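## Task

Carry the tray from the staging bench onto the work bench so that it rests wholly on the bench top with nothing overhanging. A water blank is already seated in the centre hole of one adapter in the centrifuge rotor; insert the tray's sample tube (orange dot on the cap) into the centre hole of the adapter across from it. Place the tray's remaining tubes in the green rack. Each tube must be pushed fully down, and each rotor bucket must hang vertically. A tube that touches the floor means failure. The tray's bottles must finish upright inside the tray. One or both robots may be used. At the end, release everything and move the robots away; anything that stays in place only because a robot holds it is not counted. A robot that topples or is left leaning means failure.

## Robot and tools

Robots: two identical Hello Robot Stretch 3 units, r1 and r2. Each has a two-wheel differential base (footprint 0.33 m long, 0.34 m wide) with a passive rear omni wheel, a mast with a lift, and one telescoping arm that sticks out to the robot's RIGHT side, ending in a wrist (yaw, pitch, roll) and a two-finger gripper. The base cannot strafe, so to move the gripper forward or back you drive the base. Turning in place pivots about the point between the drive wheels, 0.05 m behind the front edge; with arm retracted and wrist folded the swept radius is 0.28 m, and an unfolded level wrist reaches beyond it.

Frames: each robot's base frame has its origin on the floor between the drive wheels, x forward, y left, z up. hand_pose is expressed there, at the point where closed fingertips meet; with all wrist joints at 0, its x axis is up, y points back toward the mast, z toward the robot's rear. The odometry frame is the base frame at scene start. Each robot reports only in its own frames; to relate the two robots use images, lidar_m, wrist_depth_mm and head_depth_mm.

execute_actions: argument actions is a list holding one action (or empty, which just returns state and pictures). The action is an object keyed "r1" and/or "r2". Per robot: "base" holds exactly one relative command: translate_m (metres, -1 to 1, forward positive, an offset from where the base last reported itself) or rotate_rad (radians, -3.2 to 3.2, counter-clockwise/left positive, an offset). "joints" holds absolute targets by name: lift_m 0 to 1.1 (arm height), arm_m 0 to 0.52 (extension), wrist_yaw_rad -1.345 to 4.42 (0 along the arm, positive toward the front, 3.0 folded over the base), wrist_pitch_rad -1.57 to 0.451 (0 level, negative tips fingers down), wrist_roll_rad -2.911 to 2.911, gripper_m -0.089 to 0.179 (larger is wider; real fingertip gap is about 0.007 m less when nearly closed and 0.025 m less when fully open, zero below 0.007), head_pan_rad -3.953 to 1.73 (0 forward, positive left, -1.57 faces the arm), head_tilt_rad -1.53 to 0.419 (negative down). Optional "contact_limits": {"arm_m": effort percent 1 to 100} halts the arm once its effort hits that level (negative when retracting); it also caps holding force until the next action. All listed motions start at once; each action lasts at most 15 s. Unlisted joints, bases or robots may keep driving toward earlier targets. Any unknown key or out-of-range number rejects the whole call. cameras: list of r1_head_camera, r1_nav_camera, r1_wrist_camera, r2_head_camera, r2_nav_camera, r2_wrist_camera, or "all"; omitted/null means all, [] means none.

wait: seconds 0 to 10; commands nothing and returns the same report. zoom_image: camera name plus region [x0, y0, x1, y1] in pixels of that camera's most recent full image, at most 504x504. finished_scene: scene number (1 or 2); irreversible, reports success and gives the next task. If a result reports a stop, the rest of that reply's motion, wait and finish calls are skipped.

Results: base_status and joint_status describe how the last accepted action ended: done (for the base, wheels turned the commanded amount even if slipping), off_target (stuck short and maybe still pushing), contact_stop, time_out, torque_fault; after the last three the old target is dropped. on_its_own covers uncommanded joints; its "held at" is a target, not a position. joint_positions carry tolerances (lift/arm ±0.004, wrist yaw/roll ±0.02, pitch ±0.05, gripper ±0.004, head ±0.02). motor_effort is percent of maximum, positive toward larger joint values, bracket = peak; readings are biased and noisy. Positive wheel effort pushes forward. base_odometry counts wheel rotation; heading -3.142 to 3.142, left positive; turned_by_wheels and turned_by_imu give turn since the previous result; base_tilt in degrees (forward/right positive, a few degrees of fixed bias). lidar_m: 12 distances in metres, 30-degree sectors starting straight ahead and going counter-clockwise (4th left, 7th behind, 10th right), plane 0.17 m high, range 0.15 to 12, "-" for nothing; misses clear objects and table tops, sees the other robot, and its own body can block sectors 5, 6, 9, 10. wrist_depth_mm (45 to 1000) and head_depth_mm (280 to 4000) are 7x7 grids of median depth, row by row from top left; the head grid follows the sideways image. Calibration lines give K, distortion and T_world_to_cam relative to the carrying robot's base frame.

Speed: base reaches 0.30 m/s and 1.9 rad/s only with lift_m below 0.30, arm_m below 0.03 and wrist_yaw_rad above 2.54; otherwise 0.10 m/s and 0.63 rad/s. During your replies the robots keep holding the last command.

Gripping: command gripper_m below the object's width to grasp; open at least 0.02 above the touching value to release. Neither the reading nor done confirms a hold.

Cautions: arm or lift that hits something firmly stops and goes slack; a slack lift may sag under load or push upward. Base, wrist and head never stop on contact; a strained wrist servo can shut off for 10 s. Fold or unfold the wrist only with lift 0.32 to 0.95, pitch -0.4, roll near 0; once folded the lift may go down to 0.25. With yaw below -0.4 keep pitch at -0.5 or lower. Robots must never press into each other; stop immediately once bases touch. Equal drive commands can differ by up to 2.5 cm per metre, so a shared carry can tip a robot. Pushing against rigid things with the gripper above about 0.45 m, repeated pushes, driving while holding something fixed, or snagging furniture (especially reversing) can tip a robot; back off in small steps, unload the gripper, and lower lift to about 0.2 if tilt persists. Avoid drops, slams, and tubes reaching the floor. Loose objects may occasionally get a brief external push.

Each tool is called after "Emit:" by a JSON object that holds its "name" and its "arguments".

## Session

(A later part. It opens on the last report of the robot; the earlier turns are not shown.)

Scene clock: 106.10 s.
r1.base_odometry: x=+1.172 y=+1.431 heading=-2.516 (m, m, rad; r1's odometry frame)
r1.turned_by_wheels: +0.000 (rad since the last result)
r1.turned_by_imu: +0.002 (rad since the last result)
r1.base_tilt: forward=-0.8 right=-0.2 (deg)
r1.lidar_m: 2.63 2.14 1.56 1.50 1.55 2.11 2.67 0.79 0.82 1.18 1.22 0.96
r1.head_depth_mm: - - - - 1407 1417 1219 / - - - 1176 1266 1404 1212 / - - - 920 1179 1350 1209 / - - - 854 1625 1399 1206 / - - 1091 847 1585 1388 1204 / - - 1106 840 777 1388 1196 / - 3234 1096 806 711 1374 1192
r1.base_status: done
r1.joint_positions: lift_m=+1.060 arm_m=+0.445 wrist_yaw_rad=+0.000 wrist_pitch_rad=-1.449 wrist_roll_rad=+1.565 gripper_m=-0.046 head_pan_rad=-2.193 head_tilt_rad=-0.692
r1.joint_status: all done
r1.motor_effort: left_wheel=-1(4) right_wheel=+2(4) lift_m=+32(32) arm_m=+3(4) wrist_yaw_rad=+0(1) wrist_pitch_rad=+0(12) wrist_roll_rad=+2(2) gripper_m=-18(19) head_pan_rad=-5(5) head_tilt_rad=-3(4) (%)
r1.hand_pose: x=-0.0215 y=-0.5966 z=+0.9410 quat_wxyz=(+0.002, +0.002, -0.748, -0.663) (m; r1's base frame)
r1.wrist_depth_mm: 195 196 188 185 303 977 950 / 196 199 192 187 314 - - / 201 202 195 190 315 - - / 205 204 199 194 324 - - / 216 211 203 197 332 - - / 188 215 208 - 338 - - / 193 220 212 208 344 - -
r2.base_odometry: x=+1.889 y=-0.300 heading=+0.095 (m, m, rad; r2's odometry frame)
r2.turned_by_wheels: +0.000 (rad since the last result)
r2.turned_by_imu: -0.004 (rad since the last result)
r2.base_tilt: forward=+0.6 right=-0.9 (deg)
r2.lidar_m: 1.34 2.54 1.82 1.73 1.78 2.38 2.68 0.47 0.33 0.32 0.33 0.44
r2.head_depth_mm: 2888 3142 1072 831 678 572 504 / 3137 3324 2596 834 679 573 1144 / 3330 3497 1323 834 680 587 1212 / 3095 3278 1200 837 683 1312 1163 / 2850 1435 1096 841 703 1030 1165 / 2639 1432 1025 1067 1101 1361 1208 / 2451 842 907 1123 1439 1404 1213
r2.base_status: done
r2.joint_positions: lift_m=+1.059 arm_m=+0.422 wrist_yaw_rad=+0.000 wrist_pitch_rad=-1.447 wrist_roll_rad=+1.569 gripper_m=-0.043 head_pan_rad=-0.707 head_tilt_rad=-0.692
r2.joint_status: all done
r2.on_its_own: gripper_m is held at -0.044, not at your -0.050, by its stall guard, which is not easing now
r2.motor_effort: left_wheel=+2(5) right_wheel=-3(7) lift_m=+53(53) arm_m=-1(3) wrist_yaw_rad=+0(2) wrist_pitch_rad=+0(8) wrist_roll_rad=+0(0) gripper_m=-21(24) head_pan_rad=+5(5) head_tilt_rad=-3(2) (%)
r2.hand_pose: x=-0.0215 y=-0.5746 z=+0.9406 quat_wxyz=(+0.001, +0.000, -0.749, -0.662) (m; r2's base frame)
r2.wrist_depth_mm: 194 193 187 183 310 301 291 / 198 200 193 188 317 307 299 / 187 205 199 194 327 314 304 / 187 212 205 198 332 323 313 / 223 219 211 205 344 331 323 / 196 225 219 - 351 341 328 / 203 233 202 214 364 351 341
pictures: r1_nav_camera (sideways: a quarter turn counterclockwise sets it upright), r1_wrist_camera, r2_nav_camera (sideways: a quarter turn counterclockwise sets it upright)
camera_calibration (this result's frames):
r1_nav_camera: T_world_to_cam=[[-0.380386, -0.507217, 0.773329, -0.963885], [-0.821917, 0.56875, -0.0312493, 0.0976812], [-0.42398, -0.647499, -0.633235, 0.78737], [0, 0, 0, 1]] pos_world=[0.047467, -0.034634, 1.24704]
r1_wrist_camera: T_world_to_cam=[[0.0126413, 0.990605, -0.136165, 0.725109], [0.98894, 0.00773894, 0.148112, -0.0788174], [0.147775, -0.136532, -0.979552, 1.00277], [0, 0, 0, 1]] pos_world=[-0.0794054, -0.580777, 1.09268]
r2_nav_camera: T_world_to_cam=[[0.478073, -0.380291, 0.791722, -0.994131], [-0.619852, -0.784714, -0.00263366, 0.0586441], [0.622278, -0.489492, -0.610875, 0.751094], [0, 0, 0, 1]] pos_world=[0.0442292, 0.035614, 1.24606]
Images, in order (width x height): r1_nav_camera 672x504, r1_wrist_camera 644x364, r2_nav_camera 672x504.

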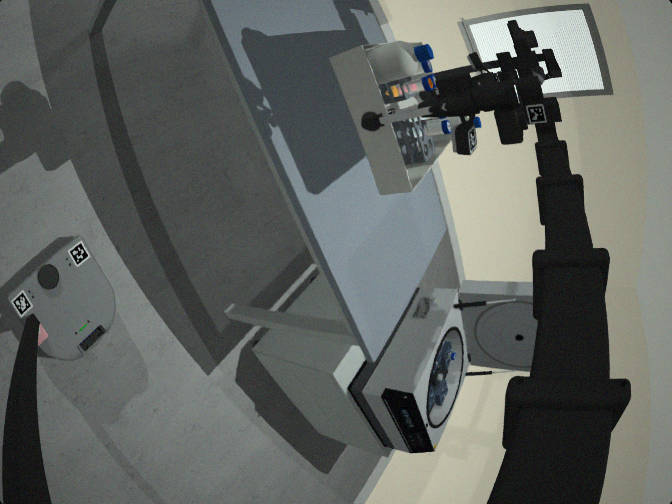

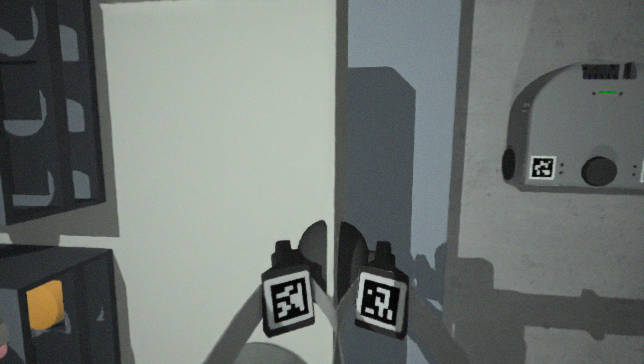

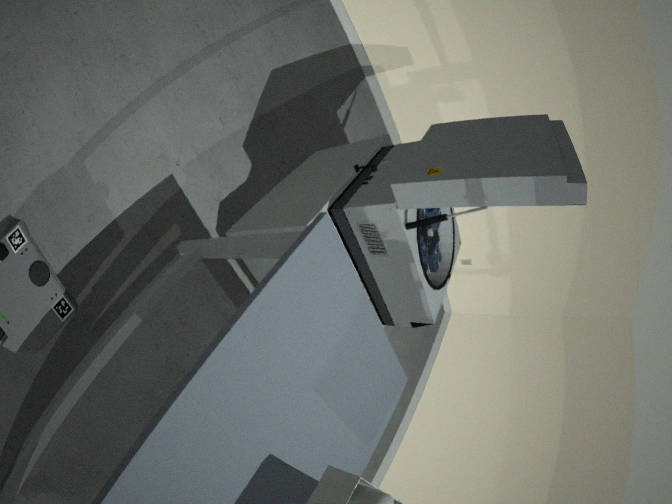

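Emit:
{"name": "execute_actions", "arguments": {"actions": [{"r1":{"joints":{"arm_m":0.5}},"r2":{"joints":{"arm_m":0.367}}}], "cameras": []}}

Emit:
{"name": "execute_actions", "arguments": {"actions": [{"r1":{"joints":{"lift_m":0.93}},"r2":{"joints":{"lift_m":0.93}}}], "cameras": []}}

Emit:
{"name": "execute_actions", "arguments": {"actions": [{"r1":{"joints":{"lift_m":0.915}},"r2":{"joints":{"lift_m":0.915}}}], "cameras": []}}

Emit:
{"name": "execute_actions", "arguments": {"actions": [{"r1":{"joints":{"gripper_m":0.045}},"r2":{"joints":{"gripper_m":0.045}}}], "cameras": []}}

Emit:
{"name": "execute_actions", "arguments": {"actions": [{"r1":{"joints":{"lift_m":1.09,"head_pan_rad":-1.57}},"r2":{"joints":{"lift_m":1.09,"head_pan_rad":-2.2}}}], "cameras": ["r1_wrist_camera","r2_wrist_camera","r2_nav_camera","r2_head_camera"]}}

Scene clock: 111.60 s.
r1.base_odometry: x=+1.172 y=+1.431 heading=-2.516 (m, m, rad; r1's odometry frame)
r1.turned_by_wheels: +0.000 (rad since the last result)
r1.turned_by_imu: +0.000 (rad since the last result)
r1.base_tilt: forward=-0.7 right=-0.3 (deg)
r1.lidar_m: 2.63 2.14 1.56 1.50 1.56 2.12 2.66 0.79 0.82 1.18 1.22 0.96
r1.head_depth_mm: - - - - 1403 1429 1222 / - - - 1180 1280 1415 1211 / - - - 920 1179 1350 1211 / - - - 854 1629 1408 1201 / - - 1091 847 1572 1391 1201 / - - 1103 844 776 1388 1194 / - 3234 1092 833 712 1384 1193
r1.base_status: not commanded
r1.joint_positions: lift_m=+1.060 arm_m=+0.500 wrist_yaw_rad=+0.000 wrist_pitch_rad=-1.450 wrist_roll_rad=+1.565 gripper_m=-0.046 head_pan_rad=-2.193 head_tilt_rad=-0.692
r1.joint_status: all done
r1.motor_effort: left_wheel=-2(2) right_wheel=+0(2) lift_m=+31(32) arm_m=+5(3) wrist_yaw_rad=-1(0) wrist_pitch_rad=+0(1) wrist_roll_rad=+2(2) gripper_m=-17(17) head_pan_rad=-5(5) head_tilt_rad=-3(3) (%)
r1.hand_pose: x=-0.0215 y=-0.6513 z=+0.9410 quat_wxyz=(+0.002, +0.002, -0.748, -0.663) (m; r1's base frame)
r1.wrist_depth_mm: 193 194 188 182 304 294 944 / 196 198 192 187 308 302 936 / 200 202 195 190 320 305 - / 190 205 200 195 322 317 - / 215 209 201 197 331 328 - / 188 214 208 - 339 - - / 194 218 212 206 350 - -
r2.base_odometry: x=+1.889 y=-0.300 heading=+0.095 (m, m, rad; r2's odometry frame)
r2.turned_by_wheels: +0.000 (rad since the last result)
r2.turned_by_imu: +0.000 (rad since the last result)
r2.base_tilt: forward=+0.8 right=-0.8 (deg)
r2.lidar_m: 1.34 2.55 1.82 1.73 1.78 2.38 2.68 0.47 0.33 0.32 0.33 0.43
r2.head_depth_mm: 2907 3112 1074 831 679 573 504 / 3144 3332 2585 834 680 573 1160 / 3288 3519 1323 836 681 588 1207 / 3079 3283 1202 837 683 1312 1164 / 2845 1426 1097 840 703 1030 1166 / 2657 1442 1028 1067 1099 1359 1214 / 2439 845 908 1122 1443 1411 1217
r2.base_status: not commanded
r2.joint_positions: lift_m=+1.059 arm_m=+0.367 wrist_yaw_rad=+0.000 wrist_pitch_rad=-1.448 wrist_roll_rad=+1.569 gripper_m=-0.043 head_pan_rad=-0.707 head_tilt_rad=-0.692
r2.joint_status: all done
r2.on_its_own: gripper_m is held at -0.044, not at your -0.050, by its stall guard, which is not easing now
r2.motor_effort: left_wheel=+1(2) right_wheel=-3(3) lift_m=+53(53) arm_m=-1(3) wrist_yaw_rad=+1(0) wrist_pitch_rad=+0(0) wrist_roll_rad=+0(0) gripper_m=-21(22) head_pan_rad=+5(5) head_tilt_rad=-3(3) (%)
r2.hand_pose: x=-0.0215 y=-0.5195 z=+0.9406 quat_wxyz=(+0.001, +0.000, -0.749, -0.663) (m; r2's base frame)
r2.wrist_depth_mm: 195 194 187 184 310 302 292 / 199 200 194 188 315 309 297 / 187 205 199 193 323 318 308 / 187 213 204 201 332 324 317 / 223 219 211 205 340 335 329 / 196 224 220 - 350 339 - / 201 233 201 214 364 351 -
pictures: none
No camera images: the call's "cameras" was empty. Leave "cameras" out to get every camera's image.

Scene clock: 113.60 s.
r1.base_odometry: x=+1.172 y=+1.431 heading=-2.516 (m, m, rad; r1's odometry frame)
r1.turned_by_wheels: +0.000 (rad since the last result)
r1.turned_by_imu: +0.000 (rad since the last result)
r1.base_tilt: forward=-0.7 right=-0.2 (deg)
r1.lidar_m: 2.64 2.14 1.56 1.50 1.55 2.12 2.67 0.79 0.82 1.18 1.22 0.96
r1.head_depth_mm: 1460 1557 1116 1159 1407 1494 - / 1337 1475 1210 1195 1235 - - / 1235 1359 1337 925 1077 - - / 3345 3500 1127 884 - - 1179 / 3282 3562 1121 - - 1389 1199 / 3077 3306 1154 - 1527 1393 1197 / 2917 3204 - 759 711 1377 1193
r1.base_status: not commanded
r1.joint_positions: lift_m=+0.930 arm_m=+0.500 wrist_yaw_rad=+0.000 wrist_pitch_rad=-1.450 wrist_roll_rad=+1.565 gripper_m=-0.046 head_pan_rad=-2.193 head_tilt_rad=-0.692
r1.joint_status: all done
r1.motor_effort: left_wheel=-2(1) right_wheel=+1(1) lift_m=+28(28) arm_m=+4(4) wrist_yaw_rad=+0(1) wrist_pitch_rad=+0(0) wrist_roll_rad=+2(2) gripper_m=-17(17) head_pan_rad=-5(5) head_tilt_rad=-2(4) (%)
r1.hand_pose: x=-0.0215 y=-0.6513 z=+0.8112 quat_wxyz=(+0.002, +0.002, -0.748, -0.663) (m; r1's base frame)
r1.wrist_depth_mm: 194 195 187 184 184 178 172 / 195 198 191 187 188 181 177 / 199 201 195 191 191 185 180 / 199 205 200 195 195 187 184 / 215 212 203 197 199 194 191 / 187 215 207 - 202 198 193 / 194 218 211 209 211 201 903
r2.base_odometry: x=+1.889 y=-0.300 heading=+0.095 (m, m, rad; r2's odometry frame)
r2.turned_by_wheels: +0.000 (rad since the last result)
r2.turned_by_imu: +0.000 (rad since the last result)
r2.base_tilt: forward=+0.7 right=-0.8 (deg)
r2.lidar_m: 1.34 2.55 1.81 1.73 1.78 2.38 2.69 0.47 0.33 0.32 0.33 0.43
r2.head_depth_mm: 2906 3126 1075 831 677 573 504 / 3114 3328 2606 834 681 573 1161 / 3321 3470 1323 836 681 587 1213 / 3088 3261 1196 838 683 1313 1160 / 2846 1429 1093 837 701 1028 1163 / 2637 1433 1027 1070 1102 1359 1208 / 2435 843 910 1125 1443 1399 1214
r2.base_status: not commanded
r2.joint_positions: lift_m=+0.930 arm_m=+0.367 wrist_yaw_rad=+0.000 wrist_pitch_rad=-1.448 wrist_roll_rad=+1.569 gripper_m=-0.043 head_pan_rad=-0.707 head_tilt_rad=-0.692
r2.joint_status: all done
r2.on_its_own: gripper_m is held at -0.044, not at your -0.050, by its stall guard, which is not easing now
r2.motor_effort: left_wheel=+2(2) right_wheel=-3(3) lift_m=+29(49) arm_m=-1(1) wrist_yaw_rad=+0(0) wrist_pitch_rad=+0(0) wrist_roll_rad=+0(1) gripper_m=-22(22) head_pan_rad=+5(5) head_tilt_rad=-3(3) (%)
r2.hand_pose: x=-0.0215 y=-0.5195 z=+0.8116 quat_wxyz=(+0.001, +0.000, -0.749, -0.663) (m; r2's base frame)
r2.wrist_depth_mm: 194 195 188 183 190 184 180 / 199 200 194 188 195 188 183 / 186 205 199 193 199 193 187 / 188 213 205 199 205 197 191 / 223 219 212 204 209 203 196 / 196 226 220 - 215 208 200 / 203 233 202 215 223 213 206
pictures: none
No camera images: the call's "cameras" was empty. Leave "cameras" out to get every camera's image.

Scene clock: 114.67 s.
r1.base_odometry: x=+1.172 y=+1.431 heading=-2.516 (m, m, rad; r1's odometry frame)
r1.turned_by_wheels: +0.000 (rad since the last result)
r1.turned_by_imu: +0.000 (rad since the last result)
r1.base_tilt: forward=-0.7 right=-0.3 (deg)
r1.lidar_m: 2.63 2.14 1.56 1.50 1.55 2.11 2.67 0.79 0.82 1.18 1.22 0.96
r1.head_depth_mm: 1457 1547 1115 1163 1409 1479 - / 1333 1482 1210 1199 1261 - - / 1234 1360 1335 928 1095 - - / 3341 3520 1127 882 - - 1178 / 3284 3552 1116 896 - 1363 1199 / 3061 3344 1113 - 1534 1393 1194 / 2877 3146 1206 756 703 1383 1193
r1.base_status: not commanded
r1.joint_positions: lift_m=+0.919 arm_m=+0.500 wrist_yaw_rad=+0.000 wrist_pitch_rad=-1.452 wrist_roll_rad=+1.565 gripper_m=-0.046 head_pan_rad=-2.193 head_tilt_rad=-0.692
r1.joint_status: lift_m contact_stop (moved -0.010 of -0.015)
r1.on_its_own: lift_m is slack since a contact_stop, until your next command for it (your +0.915 is given up)
r1.motor_effort: left_wheel=-2(2) right_wheel=+1(3) lift_m=+24(26) arm_m=+4(5) wrist_yaw_rad=+0(0) wrist_pitch_rad=+0(4) wrist_roll_rad=+3(2) gripper_m=-17(17) head_pan_rad=-5(5) head_tilt_rad=-4(4) (%)
r1.hand_pose: x=-0.0215 y=-0.6509 z=+0.8008 quat_wxyz=(+0.002, +0.002, -0.748, -0.664) (m; r1's base frame)
r1.wrist_depth_mm: 193 192 186 180 176 170 164 / 195 195 188 183 179 173 167 / 198 201 195 187 182 177 172 / 191 204 196 192 188 181 176 / 215 209 202 195 190 184 180 / 188 214 207 - 193 188 184 / 193 220 211 203 201 193 191
r2.base_odometry: x=+1.889 y=-0.300 heading=+0.095 (m, m, rad; r2's odometry frame)
r2.turned_by_wheels: +0.000 (rad since the last result)
r2.turned_by_imu: +0.000 (rad since the last result)
r2.base_tilt: forward=+0.6 right=-0.9 (deg)
r2.lidar_m: 1.34 2.54 1.81 1.73 1.78 2.38 2.69 0.47 0.33 0.32 0.33 0.44
r2.head_depth_mm: 2901 3117 1074 831 678 572 505 / 3132 3288 2598 834 678 574 1160 / 3322 3496 1326 837 681 588 1211 / 3090 3264 1200 839 683 1340 1165 / 2856 1433 1099 843 704 1030 1165 / 2625 1438 1030 1069 1102 1359 1215 / 2445 844 908 1124 1443 1404 1215
r2.base_status: not commanded
r2.joint_positions: lift_m=+0.917 arm_m=+0.367 wrist_yaw_rad=+0.000 wrist_pitch_rad=-1.455 wrist_roll_rad=+1.569 gripper_m=-0.043 head_pan_rad=-0.707 head_tilt_rad=-0.692
r2.joint_status: lift_m contact_stop (moved -0.013 of -0.015)
r2.on_its_own: gripper_m is held at -0.044, not at your -0.050, by its stall guard, which is not easing now; lift_m is slack since a contact_stop, until your next command for it
r2.motor_effort: left_wheel=+0(2) right_wheel=+1(3) lift_m=+34(32) arm_m=-2(1) wrist_yaw_rad=+0(1) wrist_pitch_rad=+3(5) wrist_roll_rad=+1(0) gripper_m=-22(22) head_pan_rad=+5(5) head_tilt_rad=-2(3) (%)
r2.hand_pose: x=-0.0215 y=-0.5177 z=+0.7983 quat_wxyz=(+0.001, +0.000, -0.747, -0.665) (m; r2's base frame)
r2.wrist_depth_mm: 195 194 187 182 179 173 169 / 199 200 194 187 184 178 173 / 203 204 199 192 187 182 177 / 188 210 204 197 193 187 181 / 221 218 210 202 199 191 185 / 196 223 216 - 204 197 190 / 201 228 203 212 211 202 195
pictures: none
No camera images: the call's "cameras" was empty. Leave "cameras" out to get every camera's image.

not run: a stop came earlier in this reply.

not run: a stop came earlier in this reply.

Emit:
{"name": "execute_actions", "arguments": {"actions": [{"r1":{"joints":{"gripper_m":0.045}},"r2":{"joints":{"gripper_m":0.045}}}], "cameras": []}}

Emit:
{"name": "execute_actions", "arguments": {"actions": [{"r1":{"joints":{"lift_m":1.09,"head_pan_rad":-1.57}},"r2":{"joints":{"lift_m":1.09,"head_pan_rad":-2.2}}}], "cameras": ["r1_wrist_camera","r2_wrist_camera","r2_nav_camera","r2_head_camera"]}}

Scene clock: 118.13 s.
r1.base_odometry: x=+1.172 y=+1.431 heading=-2.516 (m, m, rad; r1's odometry frame)
r1.turned_by_wheels: +0.000 (rad since the last result)
r1.turned_by_imu: +0.000 (rad since the last result)
r1.base_tilt: forward=-0.7 right=-0.3 (deg)
r1.lidar_m: 2.63 2.14 1.55 1.50 1.55 2.11 2.67 0.79 0.82 1.18 1.22 0.96
r1.head_depth_mm: 1468 1554 1114 1162 1408 1488 - / 1335 1475 1212 1197 1260 - - / 1233 1370 1334 924 1098 - - / 3365 3509 1131 883 - - 1180 / 3273 3581 1117 892 - 1365 1195 / 3072 3329 1107 - 1528 1382 1196 / 2924 3189 1210 756 704 1379 1190
r1.base_status: not commanded
r1.joint_positions: lift_m=+0.920 arm_m=+0.500 wrist_yaw_rad=+0.000 wrist_pitch_rad=-1.451 wrist_roll_rad=+1.565 gripper_m=+0.045 head_pan_rad=-2.193 head_tilt_rad=-0.692
r1.joint_status: all done
r1.on_its_own: lift_m is slack since a contact_stop, until your next command for it (your +0.915 is given up)
r1.motor_effort: left_wheel=-2(1) right_wheel=+1(3) lift_m=+25(25) arm_m=+4(4) wrist_yaw_rad=+0(0) wrist_pitch_rad=+0(1) wrist_roll_rad=+3(3) gripper_m=+1(81) head_pan_rad=-5(4) head_tilt_rad=-2(3) (%)
r1.hand_pose: x=-0.0215 y=-0.6512 z=+0.8009 quat_wxyz=(+0.002, +0.002, -0.748, -0.664) (m; r1's base frame)
r1.wrist_depth_mm: 191 192 186 180 174 170 164 / 194 195 189 183 180 174 168 / 198 199 193 186 183 177 172 / 192 204 197 190 186 182 175 / 216 210 202 196 189 184 180 / 188 214 208 201 - 188 185 / 192 218 208 204 200 190 189
r2.base_odometry: x=+1.889 y=-0.300 heading=+0.095 (m, m, rad; r2's odometry frame)
r2.turned_by_wheels: +0.000 (rad since the last result)
r2.turned_by_imu: +0.000 (rad since the last result)
r2.base_tilt: forward=+0.7 right=-0.8 (deg)
r2.lidar_m: 1.34 2.55 1.82 1.73 1.78 2.38 2.68 0.47 0.33 0.32 0.33 0.43
r2.head_depth_mm: 2909 3092 1073 830 678 573 505 / 3118 3291 2593 833 680 574 1156 / 3365 3481 1324 837 681 588 1204 / 3112 3233 1199 837 683 1311 1165 / 2860 1432 1099 838 702 1029 1165 / 2623 1433 1027 1068 1101 1356 1213 / 2447 841 909 1123 1446 1410 1216
r2.base_status: not commanded
r2.joint_positions: lift_m=+0.917 arm_m=+0.367 wrist_yaw_rad=+0.000 wrist_pitch_rad=-1.451 wrist_roll_rad=+1.569 gripper_m=+0.045 head_pan_rad=-0.707 head_tilt_rad=-0.692
r2.joint_status: all done
r2.on_its_own: lift_m is slack since a contact_stop, until your next command for it
r2.motor_effort: left_wheel=+0(0) right_wheel=-1(1) lift_m=+34(33) arm_m=-1(1) wrist_yaw_rad=+1(1) wrist_pitch_rad=+1(3) wrist_roll_rad=+1(1) gripper_m=+0(95) head_pan_rad=+5(5) head_tilt_rad=-3(2) (%)
r2.hand_pose: x=-0.0215 y=-0.5187 z=+0.7984 quat_wxyz=(+0.001, +0.000, -0.748, -0.664) (m; r2's base frame)
r2.wrist_depth_mm: 195 194 186 182 178 174 168 / 197 199 192 186 183 178 172 / 203 204 196 189 187 181 176 / 187 208 203 196 193 186 179 / 220 217 211 201 196 190 184 / 194 221 - 207 - 196 190 / 199 228 215 208 208 200 194
pictures: none
No camera images: the call's "cameras" was empty. Leave "cameras" out to get every camera's image.

Scene clock: 120.53 s.
r1.base_odometry: x=+1.172 y=+1.431 heading=-2.516 (m, m, rad; r1's odometry frame)
r1.turned_by_wheels: +0.000 (rad since the last result)
r1.turned_by_imu: +0.000 (rad since the last result)
r1.base_tilt: forward=-0.7 right=-0.2 (deg)
r1.lidar_m: 2.63 2.14 1.56 1.50 1.56 2.11 2.67 0.79 0.82 1.18 1.22 0.96
r1.head_depth_mm: 2830 3176 1165 875 741 1426 1219 / 2901 3139 1151 838 735 1412 1217 / 2894 3179 964 796 732 1409 1216 / 1415 3192 1021 796 729 1410 1205 / 2768 3091 1057 768 725 1395 1203 / 2785 3110 1107 811 740 1381 1188 / 2773 3061 1096 836 735 1383 1189
r1.base_status: not commanded
r1.joint_positions: lift_m=+1.090 arm_m=+0.500 wrist_yaw_rad=+0.000 wrist_pitch_rad=-1.450 wrist_roll_rad=+1.565 gripper_m=+0.045 head_pan_rad=-1.577 head_tilt_rad=-0.692
r1.joint_status: all done
r1.motor_effort: left_wheel=-2(2) right_wheel=+1(2) lift_m=+26(29) arm_m=+4(4) wrist_yaw_rad=+0(0) wrist_pitch_rad=+1(0) wrist_roll_rad=+2(2) gripper_m=+1(0) head_pan_rad=+5(53) head_tilt_rad=-3(3) (%)
r1.hand_pose: x=-0.0215 y=-0.6512 z=+0.9713 quat_wxyz=(+0.002, +0.002, -0.748, -0.664) (m; r1's base frame)
r1.wrist_depth_mm: 376 311 334 329 329 326 973 / 332 321 357 346 342 334 943 / 340 316 358 355 346 337 - / 397 350 377 359 352 347 - / 403 321 379 371 353 - - / 403 337 372 306 - - - / 435 361 245 263 374 - -
r2.base_odometry: x=+1.889 y=-0.300 heading=+0.095 (m, m, rad; r2's odometry frame)
r2.turned_by_wheels: +0.000 (rad since the last result)
r2.turned_by_imu: +0.000 (rad since the last result)
r2.base_tilt: forward=+0.8 right=-0.8 (deg)
r2.lidar_m: 1.34 2.55 1.82 1.73 1.78 2.37 2.68 0.47 0.33 0.32 0.32 0.43
r2.head_depth_mm: - 3443 1071 829 1533 1306 1204 / - 3688 1032 832 696 1394 1178 / - 3565 998 834 681 1337 1140 / - 3468 1078 836 681 602 1209 / - 3343 1086 840 682 576 1190 / 2994 3172 1086 842 683 577 529 / 2812 3004 1092 843 652 578 500
r2.base_status: not commanded
r2.joint_positions: lift_m=+1.090 arm_m=+0.367 wrist_yaw_rad=+0.000 wrist_pitch_rad=-1.451 wrist_roll_rad=+1.569 gripper_m=+0.045 head_pan_rad=-2.193 head_tilt_rad=-0.692
r2.joint_status: all done
r2.motor_effort: left_wheel=+1(0) right_wheel=-1(1) lift_m=+45(47) arm_m=-1(1) wrist_yaw_rad=-1(1) wrist_pitch_rad=+1(1) wrist_roll_rad=+0(0) gripper_m=+0(0) head_pan_rad=-4(53) head_tilt_rad=-3(3) (%)
r2.hand_pose: x=-0.0215 y=-0.5187 z=+0.9709 quat_wxyz=(+0.001, +0.000, -0.748, -0.664) (m; r2's base frame)
r2.wrist_depth_mm: 369 317 338 335 340 328 325 / 354 315 365 359 348 336 331 / 399 311 375 363 352 347 339 / 417 400 388 376 364 354 - / 425 338 395 381 375 363 - / 426 355 - 308 - 377 - / 459 445 341 256 397 382 -
pictures: r1_wrist_camera, r2_head_camera (sideways: a quarter turn clockwise sets it upright), r2_nav_camera (sideways: a quarter turn counterclockwise sets it upright), r2_wrist_camera
camera_calibration (this result's frames):
r1_wrist_camera: T_world_to_cam=[[0.0127227, 0.990765, -0.134991, 0.78228], [0.988941, 0.00748245, 0.148124, -0.0830573], [0.147766, -0.135383, -0.979713, 1.02589], [0, 0, 0, 1]] pos_world=[-0.0794049, -0.635547, 1.12298]
r2_head_camera: T_world_to_cam=[[0.381268, 0.482619, -0.788488, 1.03684], [0.791419, -0.611214, 0.008573, -0.0140308], [-0.477798, -0.627293, -0.61499, 0.756091], [0, 0, 0, 1]] pos_world=[-0.0229521, -0.0346841, 1.28265]
r2_nav_camera: T_world_to_cam=[[-0.338316, -0.508644, 0.791722, -0.989151], [-0.834522, 0.550968, -0.00263366, 0.0599536], [-0.434874, -0.661601, -0.610875, 0.757543], [0, 0, 0, 1]] pos_world=[0.0448236, -0.0349668, 1.24606]
r2_wrist_camera: T_world_to_cam=[[-0.00654533, 0.991192, -0.132271, 0.640931], [0.988579, 0.0263298, 0.148387, -0.0727006], [0.150563, -0.129789, -0.980044, 1.05348], [0, 0, 0, 1]] pos_world=[-0.0825494, -0.496641, 1.12802]
Images, in order (width x height): r1_wrist_camera 644x364, r2_head_camera 896x504, r2_nav_camera 672x504, r2_wrist_camera 644x364.

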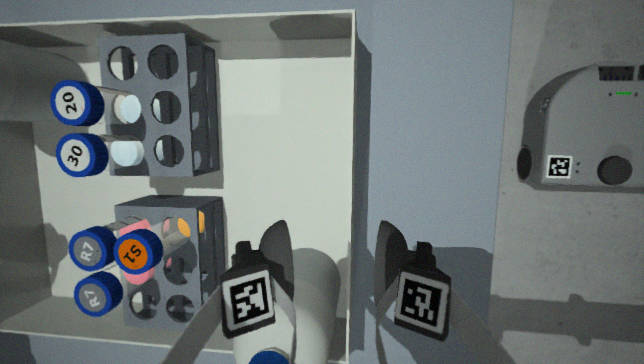

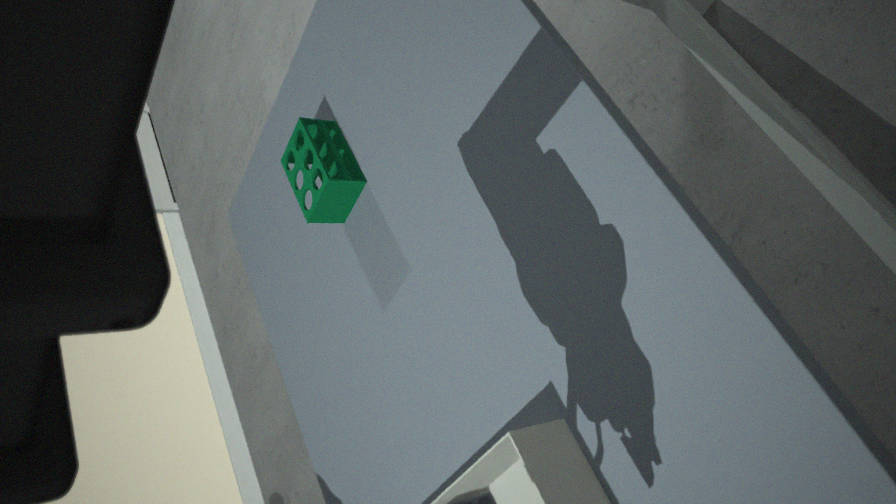

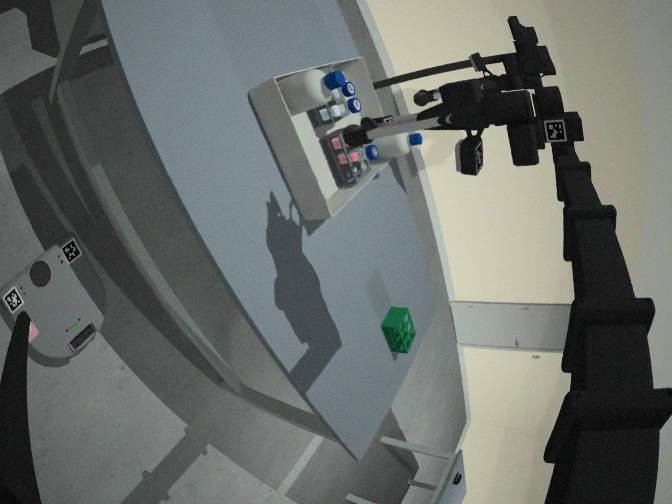

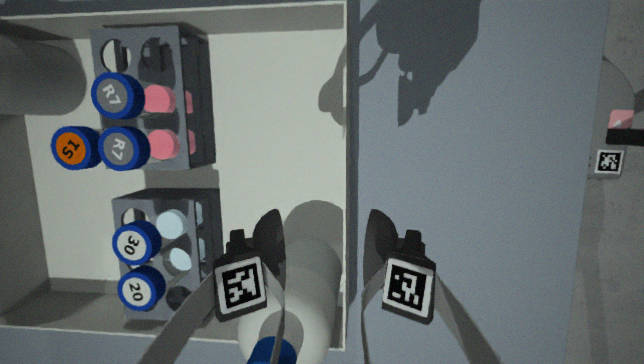

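Emit:
{"name": "execute_actions", "arguments": {"actions": [{"r1":{"base":{"translate_m":-0.4},"joints":{"arm_m":0.0,"wrist_roll_rad":0,"wrist_pitch_rad":-1.57,"gripper_m":0.065,"lift_m":1.1}},"r2":{"base":{"translate_m":-0.33},"joints":{"arm_m":0.0,"wrist_roll_rad":0,"wrist_pitch_rad":-1.57,"gripper_m":0.065,"lift_m":1.1,"head_pan_rad":-1.57}}}], "cameras": []}}

Emit:
{"name": "execute_actions", "arguments": {"actions": [{"r1":{"base":{"rotate_rad":-0.5}},"r2":{"base":{"rotate_rad":-0.3}}}], "cameras": []}}

Emit:
{"name": "execute_actions", "arguments": {"actions": [{"r1":{"base":{"translate_m":0.5}},"r2":{"base":{"translate_m":0.35}}}], "cameras": []}}

Emit:
{"name": "execute_actions", "arguments": {"actions": [{"r1":{"base":{"rotate_rad":0.5}},"r2":{"base":{"rotate_rad":0.33}}}], "cameras": []}}

Emit:
{"name": "execute_actions", "arguments": {"actions": [{"r1":{"joints":{"arm_m":0.45}},"r2":{"base":{"translate_m":-0.65}}}], "cameras": ["r1_wrist_camera","r1_head_camera","r2_head_camera"]}}

Scene clock: 130.53 s.
r1.base_odometry: x=+1.496 y=+1.665 heading=-2.516 (m, m, rad; r1's odometry frame)
r1.turned_by_wheels: +0.000 (rad since the last result)
r1.turned_by_imu: -0.001 (rad since the last result)
r1.base_tilt: forward=-0.8 right=-0.3 (deg)
r1.lidar_m: 3.03 2.13 1.56 1.50 1.55 2.12 2.27 0.72 0.56 1.18 1.22 1.31
r1.head_depth_mm: - - - - - - - / - - - - - - - / - - - - - - - / 2758 3150 1129 - - - - / 2810 3150 1120 851 746 1410 1158 / 2793 3108 1058 841 738 1397 1194 / 2774 3066 941 785 737 1381 1193
r1.base_status: done
r1.joint_positions: lift_m=+1.100 arm_m=+0.000 wrist_yaw_rad=+0.000 wrist_pitch_rad=-1.561 wrist_roll_rad=+0.006 gripper_m=+0.065 head_pan_rad=-1.577 head_tilt_rad=-0.692
r1.joint_status: all done
joint sent to its limit — the command would take r1.wrist_pitch_rad past its lower limit, so that joint was sent only as far as its limit.
r1.motor_effort: left_wheel=-1(3) right_wheel=+1(4) lift_m=+27(31) arm_m=-6(7) wrist_yaw_rad=+0(1) wrist_pitch_rad=-3(5) wrist_roll_rad=-2(3) gripper_m=+1(73) head_pan_rad=+5(5) head_tilt_rad=-3(3) (%)
r1.hand_pose: x=-0.0216 y=-0.1238 z=+0.9821 quat_wxyz=(+0.501, +0.496, -0.503, -0.499) (m; r1's base frame)
r1.wrist_depth_mm: - - - - - - - / - - - - - - - / - - - - - - - / - - - - - - - / - - - - - - - / - - - - - - - / - - - - - - -
r2.base_odometry: x=+1.560 y=-0.332 heading=+0.095 (m, m, rad; r2's odometry frame)
r2.turned_by_wheels: +0.000 (rad since the last result)
r2.turned_by_imu: +0.000 (rad since the last result)
r2.base_tilt: forward=+0.8 right=-0.9 (deg)
r2.lidar_m: 1.38 2.54 1.80 1.72 1.77 2.36 2.35 0.48 0.34 0.33 0.34 0.45
r2.head_depth_mm: - - - - - - - / - - - - - - - / - - - - - - - / 2699 2832 - - - - 1165 / 2611 2876 1088 840 683 577 1156 / 2573 2858 1088 800 676 578 1143 / 2568 2857 890 787 657 580 531
r2.base_status: done
r2.joint_positions: lift_m=+1.099 arm_m=+0.000 wrist_yaw_rad=+0.001 wrist_pitch_rad=-1.548 wrist_roll_rad=+0.006 gripper_m=+0.065 head_pan_rad=-1.577 head_tilt_rad=-0.692
r2.joint_status: all done
joint sent to its limit — the command would take r2.wrist_pitch_rad past its lower limit, so that joint was sent only as far as its limit.
r2.motor_effort: left_wheel=+2(2) right_wheel=-2(9) lift_m=+45(47) arm_m=-1(1) wrist_yaw_rad=+1(1) wrist_pitch_rad=-2(2) wrist_roll_rad=-4(7) gripper_m=+0(82) head_pan_rad=+5(50) head_tilt_rad=-2(3) (%)
r2.hand_pose: x=-0.0216 y=-0.1270 z=+0.9815 quat_wxyz=(+0.504, +0.493, -0.507, -0.496) (m; r2's base frame)
r2.wrist_depth_mm: 365 367 366 366 380 - 617 / - - - - - - - / - - - - - - - / - - - - - - - / - - - - - - - / - - - - - - - / - - - - - - -
pictures: none
No camera images: the call's "cameras" was empty. Leave "cameras" out to get every camera's image.

Scene clock: 132.40 s.
r1.base_odometry: x=+1.496 y=+1.665 heading=-3.016 (m, m, rad; r1's odometry frame)
r1.turned_by_wheels: -0.500 (rad since the last result)
r1.turned_by_imu: -0.501 (rad since the last result)
r1.base_tilt: forward=-0.7 right=-0.2 (deg)
r1.lidar_m: 1.31 3.01 2.09 1.54 1.51 1.56 2.16 2.26 0.70 0.56 1.18 1.23
r1.head_depth_mm: - - - - - - - / - - - - - - - / - - - - - - - / 1057 1199 1107 - - - - / 1025 1138 1267 1197 808 1015 1154 / 2921 3256 2708 845 740 1361 1195 / 2795 3082 1095 835 695 1380 1197
r1.base_status: done
r1.joint_positions: lift_m=+1.100 arm_m=+0.000 wrist_yaw_rad=+0.000 wrist_pitch_rad=-1.561 wrist_roll_rad=+0.006 gripper_m=+0.065 head_pan_rad=-1.577 head_tilt_rad=-0.692
r1.joint_status: not commanded
r1.motor_effort: left_wheel=+1(5) right_wheel=-2(4) lift_m=+26(26) arm_m=-6(6) wrist_yaw_rad=+0(0) wrist_pitch_rad=-3(3) wrist_roll_rad=-2(2) gripper_m=-1(1) head_pan_rad=+5(5) head_tilt_rad=-3(3) (%)
r1.hand_pose: x=-0.0216 y=-0.1238 z=+0.9821 quat_wxyz=(+0.501, +0.496, -0.503, -0.499) (m; r1's base frame)
r1.wrist_depth_mm: - - - - - - - / - - - - - - - / - - - - - - - / - - - - - - - / - - - - - - - / - - - - - - - / - - - - - - -
r2.base_odometry: x=+1.560 y=-0.332 heading=-0.205 (m, m, rad; r2's odometry frame)
r2.turned_by_wheels: -0.300 (rad since the last result)
r2.turned_by_imu: -0.302 (rad since the last result)
r2.base_tilt: forward=+0.7 right=-0.9 (deg)
r2.lidar_m: 0.59 2.94 2.09 1.73 1.73 1.92 3.10 2.35 0.40 0.33 0.33 0.37
r2.head_depth_mm: - - - - - - - / - - - - - - - / - - - - - - - / 2851 3031 - - - - 1163 / 2695 2976 1090 840 683 577 1163 / 2609 2874 1090 843 686 577 530 / 2545 2772 2645 845 687 579 510
r2.base_status: done
r2.joint_positions: lift_m=+1.099 arm_m=+0.000 wrist_yaw_rad=+0.001 wrist_pitch_rad=-1.548 wrist_roll_rad=+0.006 gripper_m=+0.065 head_pan_rad=-1.577 head_tilt_rad=-0.692
r2.joint_status: not commanded
r2.motor_effort: left_wheel=+1(6) right_wheel=-3(8) lift_m=+45(45) arm_m=-1(1) wrist_yaw_rad=+0(0) wrist_pitch_rad=-2(2) wrist_roll_rad=-4(4) gripper_m=+0(0) head_pan_rad=+5(5) head_tilt_rad=-3(3) (%)
r2.hand_pose: x=-0.0216 y=-0.1270 z=+0.9815 quat_wxyz=(+0.504, +0.493, -0.507, -0.496) (m; r2's base frame)
r2.wrist_depth_mm: 366 366 365 - - - - / 374 - - - - - - / - - - - - - - / - - - - - - - / - - - - - - - / - - - - - - - / - - - - - - -
pictures: none
No camera images: the call's "cameras" was empty. Leave "cameras" out to get every camera's image.

Scene clock: 138.47 s.
r1.base_odometry: x=+1.000 y=+1.602 heading=-3.016 (m, m, rad; r1's odometry frame)
r1.turned_by_wheels: +0.000 (rad since the last result)
r1.turned_by_imu: +0.003 (rad since the last result)
r1.base_tilt: forward=-0.7 right=-0.3 (deg)
r1.lidar_m: 0.82 2.55 2.43 1.80 1.76 1.82 2.52 0.95 0.68 0.97 0.94 0.98
r1.head_depth_mm: - - - - - - - / - - - - - - - / - - - - - - - / 2958 3345 1131 - - - - / 2843 3163 1119 848 632 578 1150 / 2689 2963 2689 752 676 569 510 / 2605 2828 2666 769 672 554 490
r1.base_status: done
r1.joint_positions: lift_m=+1.100 arm_m=+0.000 wrist_yaw_rad=+0.000 wrist_pitch_rad=-1.561 wrist_roll_rad=+0.006 gripper_m=+0.065 head_pan_rad=-1.577 head_tilt_rad=-0.692
r1.joint_status: not commanded
r1.motor_effort: left_wheel=+1(5) right_wheel=-2(3) lift_m=+26(27) arm_m=-5(5) wrist_yaw_rad=-1(0) wrist_pitch_rad=-2(2) wrist_roll_rad=-2(2) gripper_m=+1(1) head_pan_rad=+5(5) head_tilt_rad=-3(4) (%)
r1.hand_pose: x=-0.0216 y=-0.1238 z=+0.9821 quat_wxyz=(+0.501, +0.496, -0.503, -0.499) (m; r1's base frame)
r1.wrist_depth_mm: 357 355 355 - - - - / 367 362 380 - - - - / 368 389 - - - - - / - - - - - - - / - - - - - - - / - - - - - - - / - - - - - - -
r2.base_odometry: x=+1.903 y=-0.403 heading=-0.205 (m, m, rad; r2's odometry frame)
r2.turned_by_wheels: +0.000 (rad since the last result)
r2.turned_by_imu: +0.001 (rad since the last result)
r2.base_tilt: forward=+0.7 right=-0.8 (deg)
r2.lidar_m: 0.38 2.61 2.24 1.85 1.84 2.05 3.31 0.49 0.26 0.21 0.21 0.24
r2.head_depth_mm: - - - - - - - / - - - - - - - / - - - - - - - / 2746 2900 - - - - 478 / 2608 2882 2616 765 682 577 493 / 2501 2789 2641 720 681 565 498 / 2370 2604 2435 822 660 553 499
r2.base_status: done
r2.joint_positions: lift_m=+1.099 arm_m=+0.000 wrist_yaw_rad=+0.001 wrist_pitch_rad=-1.548 wrist_roll_rad=+0.006 gripper_m=+0.065 head_pan_rad=-1.577 head_tilt_rad=-0.692
r2.joint_status: not commanded
r2.motor_effort: left_wheel=+1(7) right_wheel=-3(4) lift_m=+45(46) arm_m=-1(1) wrist_yaw_rad=+0(0) wrist_pitch_rad=-2(2) wrist_roll_rad=-4(4) gripper_m=+0(0) head_pan_rad=+5(5) head_tilt_rad=-3(3) (%)
r2.hand_pose: x=-0.0216 y=-0.1270 z=+0.9815 quat_wxyz=(+0.504, +0.493, -0.507, -0.496) (m; r2's base frame)
r2.wrist_depth_mm: 371 366 361 361 359 358 358 / 375 379 373 372 367 - - / 384 379 379 376 - - - / 392 392 - - - - - / - - - - - - - / - - - - - - - / - - - - - - -
pictures: none
No camera images: the call's "cameras" was empty. Leave "cameras" out to get every camera's image.

Scene clock: 140.37 s.
r1.base_odometry: x=+1.000 y=+1.602 heading=-2.516 (m, m, rad; r1's odometry frame)
r1.turned_by_wheels: +0.500 (rad since the last result)
r1.turned_by_imu: +0.501 (rad since the last result)
r1.base_tilt: forward=-0.7 right=-0.3 (deg)
r1.lidar_m: 2.56 2.49 1.80 1.74 1.80 2.46 1.03 0.68 0.97 0.94 0.97 0.82
r1.head_depth_mm: - - - - - - - / - - - - - - - / - - - - - - - / 2595 2791 2769 - - - - / 2591 2878 2734 790 562 578 1133 / 2597 2879 2696 841 664 568 520 / 2594 2887 2653 836 675 566 518
r1.base_status: done
r1.joint_positions: lift_m=+1.100 arm_m=+0.000 wrist_yaw_rad=+0.000 wrist_pitch_rad=-1.561 wrist_roll_rad=+0.006 gripper_m=+0.065 head_pan_rad=-1.577 head_tilt_rad=-0.692
r1.joint_status: not commanded
r1.motor_effort: left_wheel=-2(4) right_wheel=+2(4) lift_m=+27(26) arm_m=-6(5) wrist_yaw_rad=+0(0) wrist_pitch_rad=-3(2) wrist_roll_rad=-2(2) gripper_m=+1(1) head_pan_rad=+5(5) head_tilt_rad=-3(3) (%)
r1.hand_pose: x=-0.0216 y=-0.1238 z=+0.9821 quat_wxyz=(+0.501, +0.496, -0.503, -0.499) (m; r1's base frame)
r1.wrist_depth_mm: 354 352 354 353 350 348 348 / 925 - - - - - 783 / - - - - - - - / - - - - - - - / - - - - - - - / - - - - - - - / - - - - - - -
r2.base_odometry: x=+1.903 y=-0.403 heading=+0.125 (m, m, rad; r2's odometry frame)
r2.turned_by_wheels: +0.330 (rad since the last result)
r2.turned_by_imu: +0.332 (rad since the last result)
r2.base_tilt: forward=+0.7 right=-0.8 (deg)
r2.lidar_m: 1.09 2.60 1.91 1.84 1.91 2.60 0.84 0.30 0.22 0.21 0.22 0.30
r2.head_depth_mm: - - - - - - - / - - - - - - - / - - - - - - - / 2494 1966 - - - - 479 / 2489 2790 2631 741 560 576 493 / 2488 2781 2648 815 634 577 498 / 2466 2763 2632 844 687 579 500
r2.base_status: done
r2.joint_positions: lift_m=+1.099 arm_m=+0.000 wrist_yaw_rad=+0.001 wrist_pitch_rad=-1.548 wrist_roll_rad=+0.006 gripper_m=+0.065 head_pan_rad=-1.577 head_tilt_rad=-0.692
r2.joint_status: not commanded
r2.motor_effort: left_wheel=-3(8) right_wheel=+3(7) lift_m=+45(45) arm_m=-1(1) wrist_yaw_rad=+0(1) wrist_pitch_rad=-1(2) wrist_roll_rad=-4(4) gripper_m=+0(0) head_pan_rad=+5(5) head_tilt_rad=-3(3) (%)
r2.hand_pose: x=-0.0216 y=-0.1270 z=+0.9815 quat_wxyz=(+0.504, +0.493, -0.507, -0.496) (m; r2's base frame)
r2.wrist_depth_mm: 366 367 358 364 359 356 354 / 378 375 371 371 368 366 364 / 385 385 381 376 375 379 376 / - - - - - - - / - - - - - - - / - - - - - - - / - - - - - - -
pictures: none
No camera images: the call's "cameras" was empty. Leave "cameras" out to get every camera's image.

Scene clock: 147.83 s.
r1.base_odometry: x=+1.000 y=+1.602 heading=-2.516 (m, m, rad; r1's odometry frame)
r1.turned_by_wheels: +0.000 (rad since the last result)
r1.turned_by_imu: +0.000 (rad since the last result)
r1.base_tilt: forward=-0.7 right=-0.3 (deg)
r1.lidar_m: 2.55 2.48 1.81 1.74 1.80 2.46 1.03 0.68 0.97 0.94 0.97 0.82
r1.head_depth_mm: 2587 2914 2827 873 681 585 522 / 2642 2916 2804 785 691 581 531 / 2680 2959 2794 774 687 577 528 / 2557 3004 2746 736 665 574 526 / 2568 2892 2719 746 556 571 523 / 2597 2921 2698 843 661 570 521 / 2629 2898 2674 834 674 567 519
r1.base_status: not commanded
r1.joint_positions: lift_m=+1.100 arm_m=+0.450 wrist_yaw_rad=+0.000 wrist_pitch_rad=-1.561 wrist_roll_rad=+0.006 gripper_m=+0.065 head_pan_rad=-1.577 head_tilt_rad=-0.692
r1.joint_status: all done
r1.motor_effort: left_wheel=-1(2) right_wheel=+1(1) lift_m=+27(27) arm_m=+5(6) wrist_yaw_rad=+0(0) wrist_pitch_rad=-3(2) wrist_roll_rad=-2(2) gripper_m=+1(1) head_pan_rad=+5(5) head_tilt_rad=-3(3) (%)
r1.hand_pose: x=-0.0216 y=-0.5729 z=+0.9821 quat_wxyz=(+0.501, +0.496, -0.503, -0.499) (m; r1's base frame)
r1.wrist_depth_mm: 357 352 346 349 345 255 351 / 359 361 356 357 353 344 355 / 369 368 319 306 333 301 365 / 378 377 325 311 336 310 374 / 384 385 380 378 375 345 376 / 396 393 - 386 392 371 386 / 408 399 253 358 358 341 391
r2.base_odometry: x=+1.258 y=-0.484 heading=+0.125 (m, m, rad; r2's odometry frame)
r2.turned_by_wheels: +0.000 (rad since the last result)
r2.turned_by_imu: -0.001 (rad since the last result)
r2.base_tilt: forward=+0.6 right=-0.9 (deg)
r2.lidar_m: 0.82 2.61 1.91 1.83 1.90 2.59 2.02 0.31 0.22 0.22 0.22 0.30
r2.head_depth_mm: - - - - - - - / - - - - - - - / - - - - - - - / 2580 2739 - - - - 478 / 2521 2788 2608 840 684 577 493 / 2487 2768 2633 841 685 577 499 / 2485 2742 2658 844 687 579 498
r2.base_status: done
r2.joint_positions: lift_m=+1.099 arm_m=+0.000 wrist_yaw_rad=+0.001 wrist_pitch_rad=-1.548 wrist_roll_rad=+0.006 gripper_m=+0.065 head_pan_rad=-1.577 head_tilt_rad=-0.692
r2.joint_status: not commanded
r2.motor_effort: left_wheel=-3(10) right_wheel=+3(4) lift_m=+46(46) arm_m=-1(1) wrist_yaw_rad=+0(0) wrist_pitch_rad=-2(2) wrist_roll_rad=-4(4) gripper_m=+0(0) head_pan_rad=+5(5) head_tilt_rad=-2(3) (%)
r2.hand_pose: x=-0.0216 y=-0.1270 z=+0.9815 quat_wxyz=(+0.504, +0.493, -0.507, -0.496) (m; r2's base frame)
r2.wrist_depth_mm: 368 363 363 361 362 356 - / 382 376 369 373 370 363 - / - 384 383 377 381 376 - / - - - - - - - / - - - - - - - / - - - - - - - / - - - - - - -
pictures: r1_head_camera (sideways: a quarter turn clockwise sets it upright), r1_wrist_camera, r2_head_camera (sideways: a quarter turn clockwise sets it upright)
camera_calibration (this result's frames):
r1_head_camera: T_world_to_cam=[[-0.0378992, 0.625116, -0.779611, 1.03928], [0.998821, 0.0000105489, -0.0485472, 0.0584495], [-0.0303394, -0.780532, -0.624379, 0.774042], [0, 0, 0, 1]] pos_world=[0.00449115, -0.0455049, 1.29636]
r1_wrist_camera: T_world_to_cam=[[-0.999598, 0.0239006, -0.0152571, 0.0127871], [0.0215339, 0.98993, 0.139912, 0.464817], [0.0184474, 0.139527, -0.990046, 1.21197], [0, 0, 0, 1]] pos_world=[-0.019585, -0.629545, 1.13507]
r2_head_camera: T_world_to_cam=[[0.0323452, 0.614199, -0.788488, 1.03897], [0.999097, -0.0416091, 0.008573, -0.0152977], [-0.0275428, -0.788054, -0.61499, 0.753344], [0, 0, 0, 1]] pos_world=[0.00242739, -0.0450947, 1.28265]
Images, in order (width x height): r1_head_camera 896x504, r1_wrist_camera 644x364, r2_head_camera 896x504.

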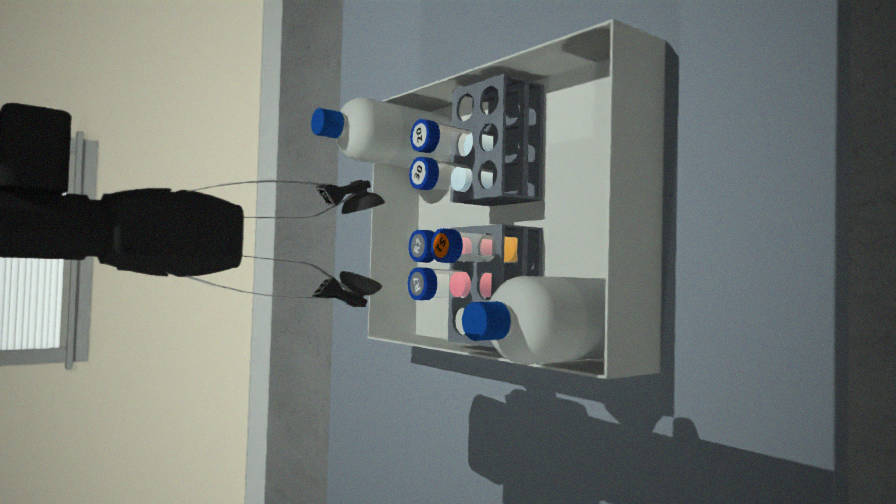

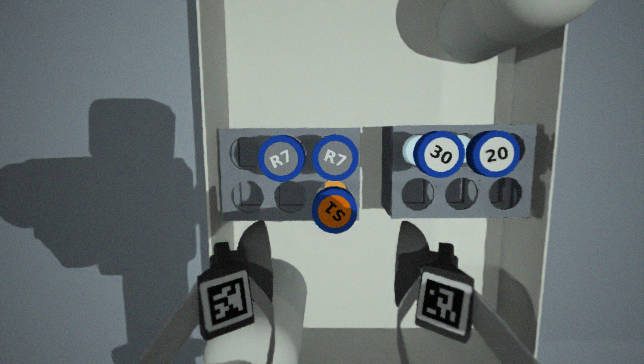

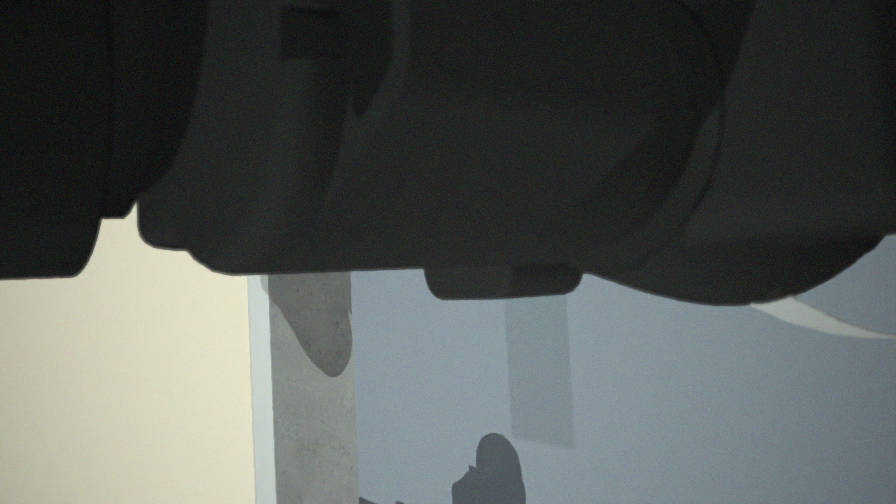

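Emit:
{"name": "execute_actions", "arguments": {"actions": [{"r1":{"joints":{"arm_m":0.448,"lift_m":1.01}},"r2":{"joints":{"arm_m":0.43}}}], "cameras": ["r1_wrist_camera","r2_wrist_camera","r2_head_camera"]}}

Scene clock: 153.77 s.
r1.base_odometry: x=+1.000 y=+1.602 heading=-2.516 (m, m, rad; r1's odometry frame)
r1.turned_by_wheels: +0.000 (rad since the last result)
r1.turned_by_imu: +0.000 (rad since the last result)
r1.base_tilt: forward=-0.7 right=-0.3 (deg)
r1.lidar_m: 2.55 2.48 1.81 1.74 1.81 2.46 1.03 0.68 0.97 0.94 0.97 0.82
r1.head_depth_mm: 2582 - 2767 875 681 584 523 / 2515 2955 2793 785 694 580 530 / 2493 2976 2788 738 689 578 528 / 2542 2856 1032 735 665 576 526 / 2580 2920 2717 789 557 571 523 / 2598 2880 2705 842 660 569 521 / 2618 2894 2657 835 673 566 519
r1.base_status: not commanded
r1.joint_positions: lift_m=+1.010 arm_m=+0.448 wrist_yaw_rad=+0.000 wrist_pitch_rad=-1.561 wrist_roll_rad=+0.006 gripper_m=+0.065 head_pan_rad=-1.577 head_tilt_rad=-0.692
r1.joint_status: all done
r1.motor_effort: left_wheel=-2(1) right_wheel=+1(1) lift_m=+22(24) arm_m=-6(5) wrist_yaw_rad=+0(0) wrist_pitch_rad=-3(2) wrist_roll_rad=-2(2) gripper_m=+1(1) head_pan_rad=+5(4) head_tilt_rad=-3(3) (%)
r1.hand_pose: x=-0.0216 y=-0.5717 z=+0.8924 quat_wxyz=(+0.501, +0.496, -0.503, -0.499) (m; r1's base frame)
r1.wrist_depth_mm: 270 267 265 264 262 256 231 / 276 273 273 270 270 268 243 / 279 278 248 219 271 215 213 / 287 283 162 161 233 159 158 / 292 292 255 164 277 229 224 / 301 297 - 294 293 295 244 / 310 306 234 297 303 298 258
r2.base_odometry: x=+1.258 y=-0.484 heading=+0.125 (m, m, rad; r2's odometry frame)
r2.turned_by_wheels: +0.000 (rad since the last result)
r2.turned_by_imu: +0.000 (rad since the last result)
r2.base_tilt: forward=+0.6 right=-0.7 (deg)
r2.lidar_m: 0.82 2.62 1.91 1.84 1.90 2.59 2.02 0.30 0.22 0.21 0.22 0.30
r2.head_depth_mm: 2554 2842 2568 858 679 572 495 / 2527 2810 2579 833 680 574 495 / 2559 2837 2716 834 679 576 496 / - - 2624 836 664 575 497 / 2504 2786 2683 837 685 576 498 / 2498 2785 2625 841 686 577 498 / 2488 2755 2649 843 686 578 499
r2.base_status: not commanded
r2.joint_positions: lift_m=+1.099 arm_m=+0.430 wrist_yaw_rad=-0.001 wrist_pitch_rad=-1.548 wrist_roll_rad=+0.006 gripper_m=+0.065 head_pan_rad=-1.577 head_tilt_rad=-0.692
r2.joint_status: all done
r2.motor_effort: left_wheel=-3(3) right_wheel=+3(3) lift_m=+45(45) arm_m=+4(5) wrist_yaw_rad=+1(0) wrist_pitch_rad=-2(2) wrist_roll_rad=-4(4) gripper_m=-1(0) head_pan_rad=+5(5) head_tilt_rad=-2(3) (%)
r2.hand_pose: x=-0.0216 y=-0.5564 z=+0.9815 quat_wxyz=(+0.504, +0.493, -0.507, -0.496) (m; r2's base frame)
r2.wrist_depth_mm: 365 361 364 363 358 360 - / 376 377 369 368 368 363 - / 386 383 381 374 374 372 - / 397 397 392 332 382 380 - / 406 405 402 397 392 396 - / 419 414 - 406 - 402 - / 432 424 426 420 419 416 -
pictures: r1_wrist_camera, r2_head_camera (sideways: a quarter turn clockwise sets it upright), r2_wrist_camera
camera_calibration (this result's frames):
r1_wrist_camera: T_world_to_cam=[[-0.999598, 0.023901, -0.015256, 0.0113892], [0.0215336, 0.989923, 0.139958, 0.476187], [0.0184474, 0.139573, -0.99004, 1.12296], [0, 0, 0, 1]] pos_world=[-0.019585, -0.628395, 1.0453]
r2_head_camera: T_world_to_cam=[[0.0323452, 0.614199, -0.788488, 1.03897], [0.999097, -0.0416091, 0.008573, -0.0152977], [-0.0275428, -0.788054, -0.61499, 0.753344], [0, 0, 0, 1]] pos_world=[0.00242739, -0.0450947, 1.28265]
r2_wrist_camera: T_world_to_cam=[[-0.999919, 0.00160687, -0.0126549, -0.00979765], [-0.0000425858, 0.991609, 0.129275, 0.461305], [0.0127565, 0.129265, -0.991528, 1.21141], [0, 0, 0, 1]] pos_world=[-0.0252305, -0.614011, 1.14139]
Images, in order (width x height): r1_wrist_camera 644x364, r2_head_camera 896x504, r2_wrist_camera 644x364.

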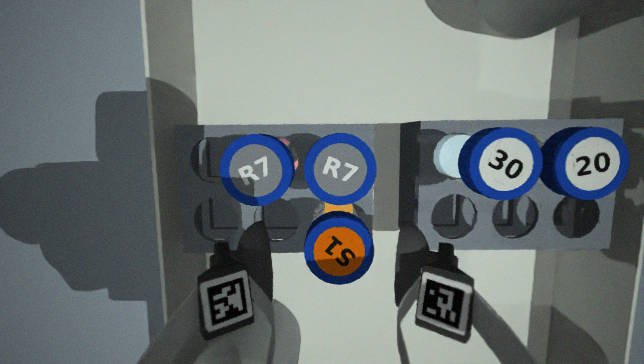

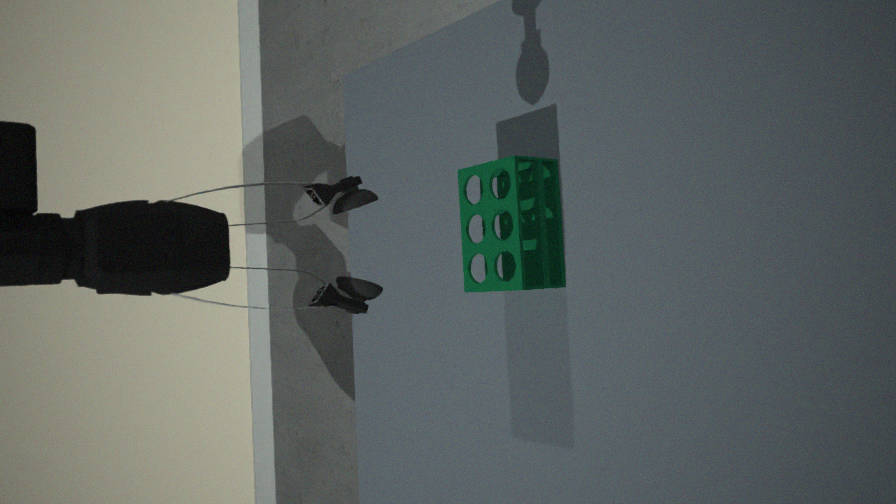

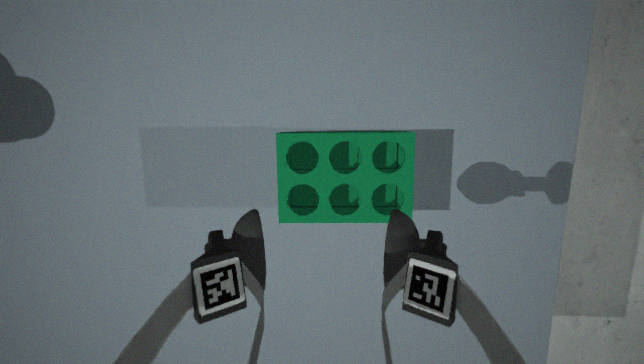

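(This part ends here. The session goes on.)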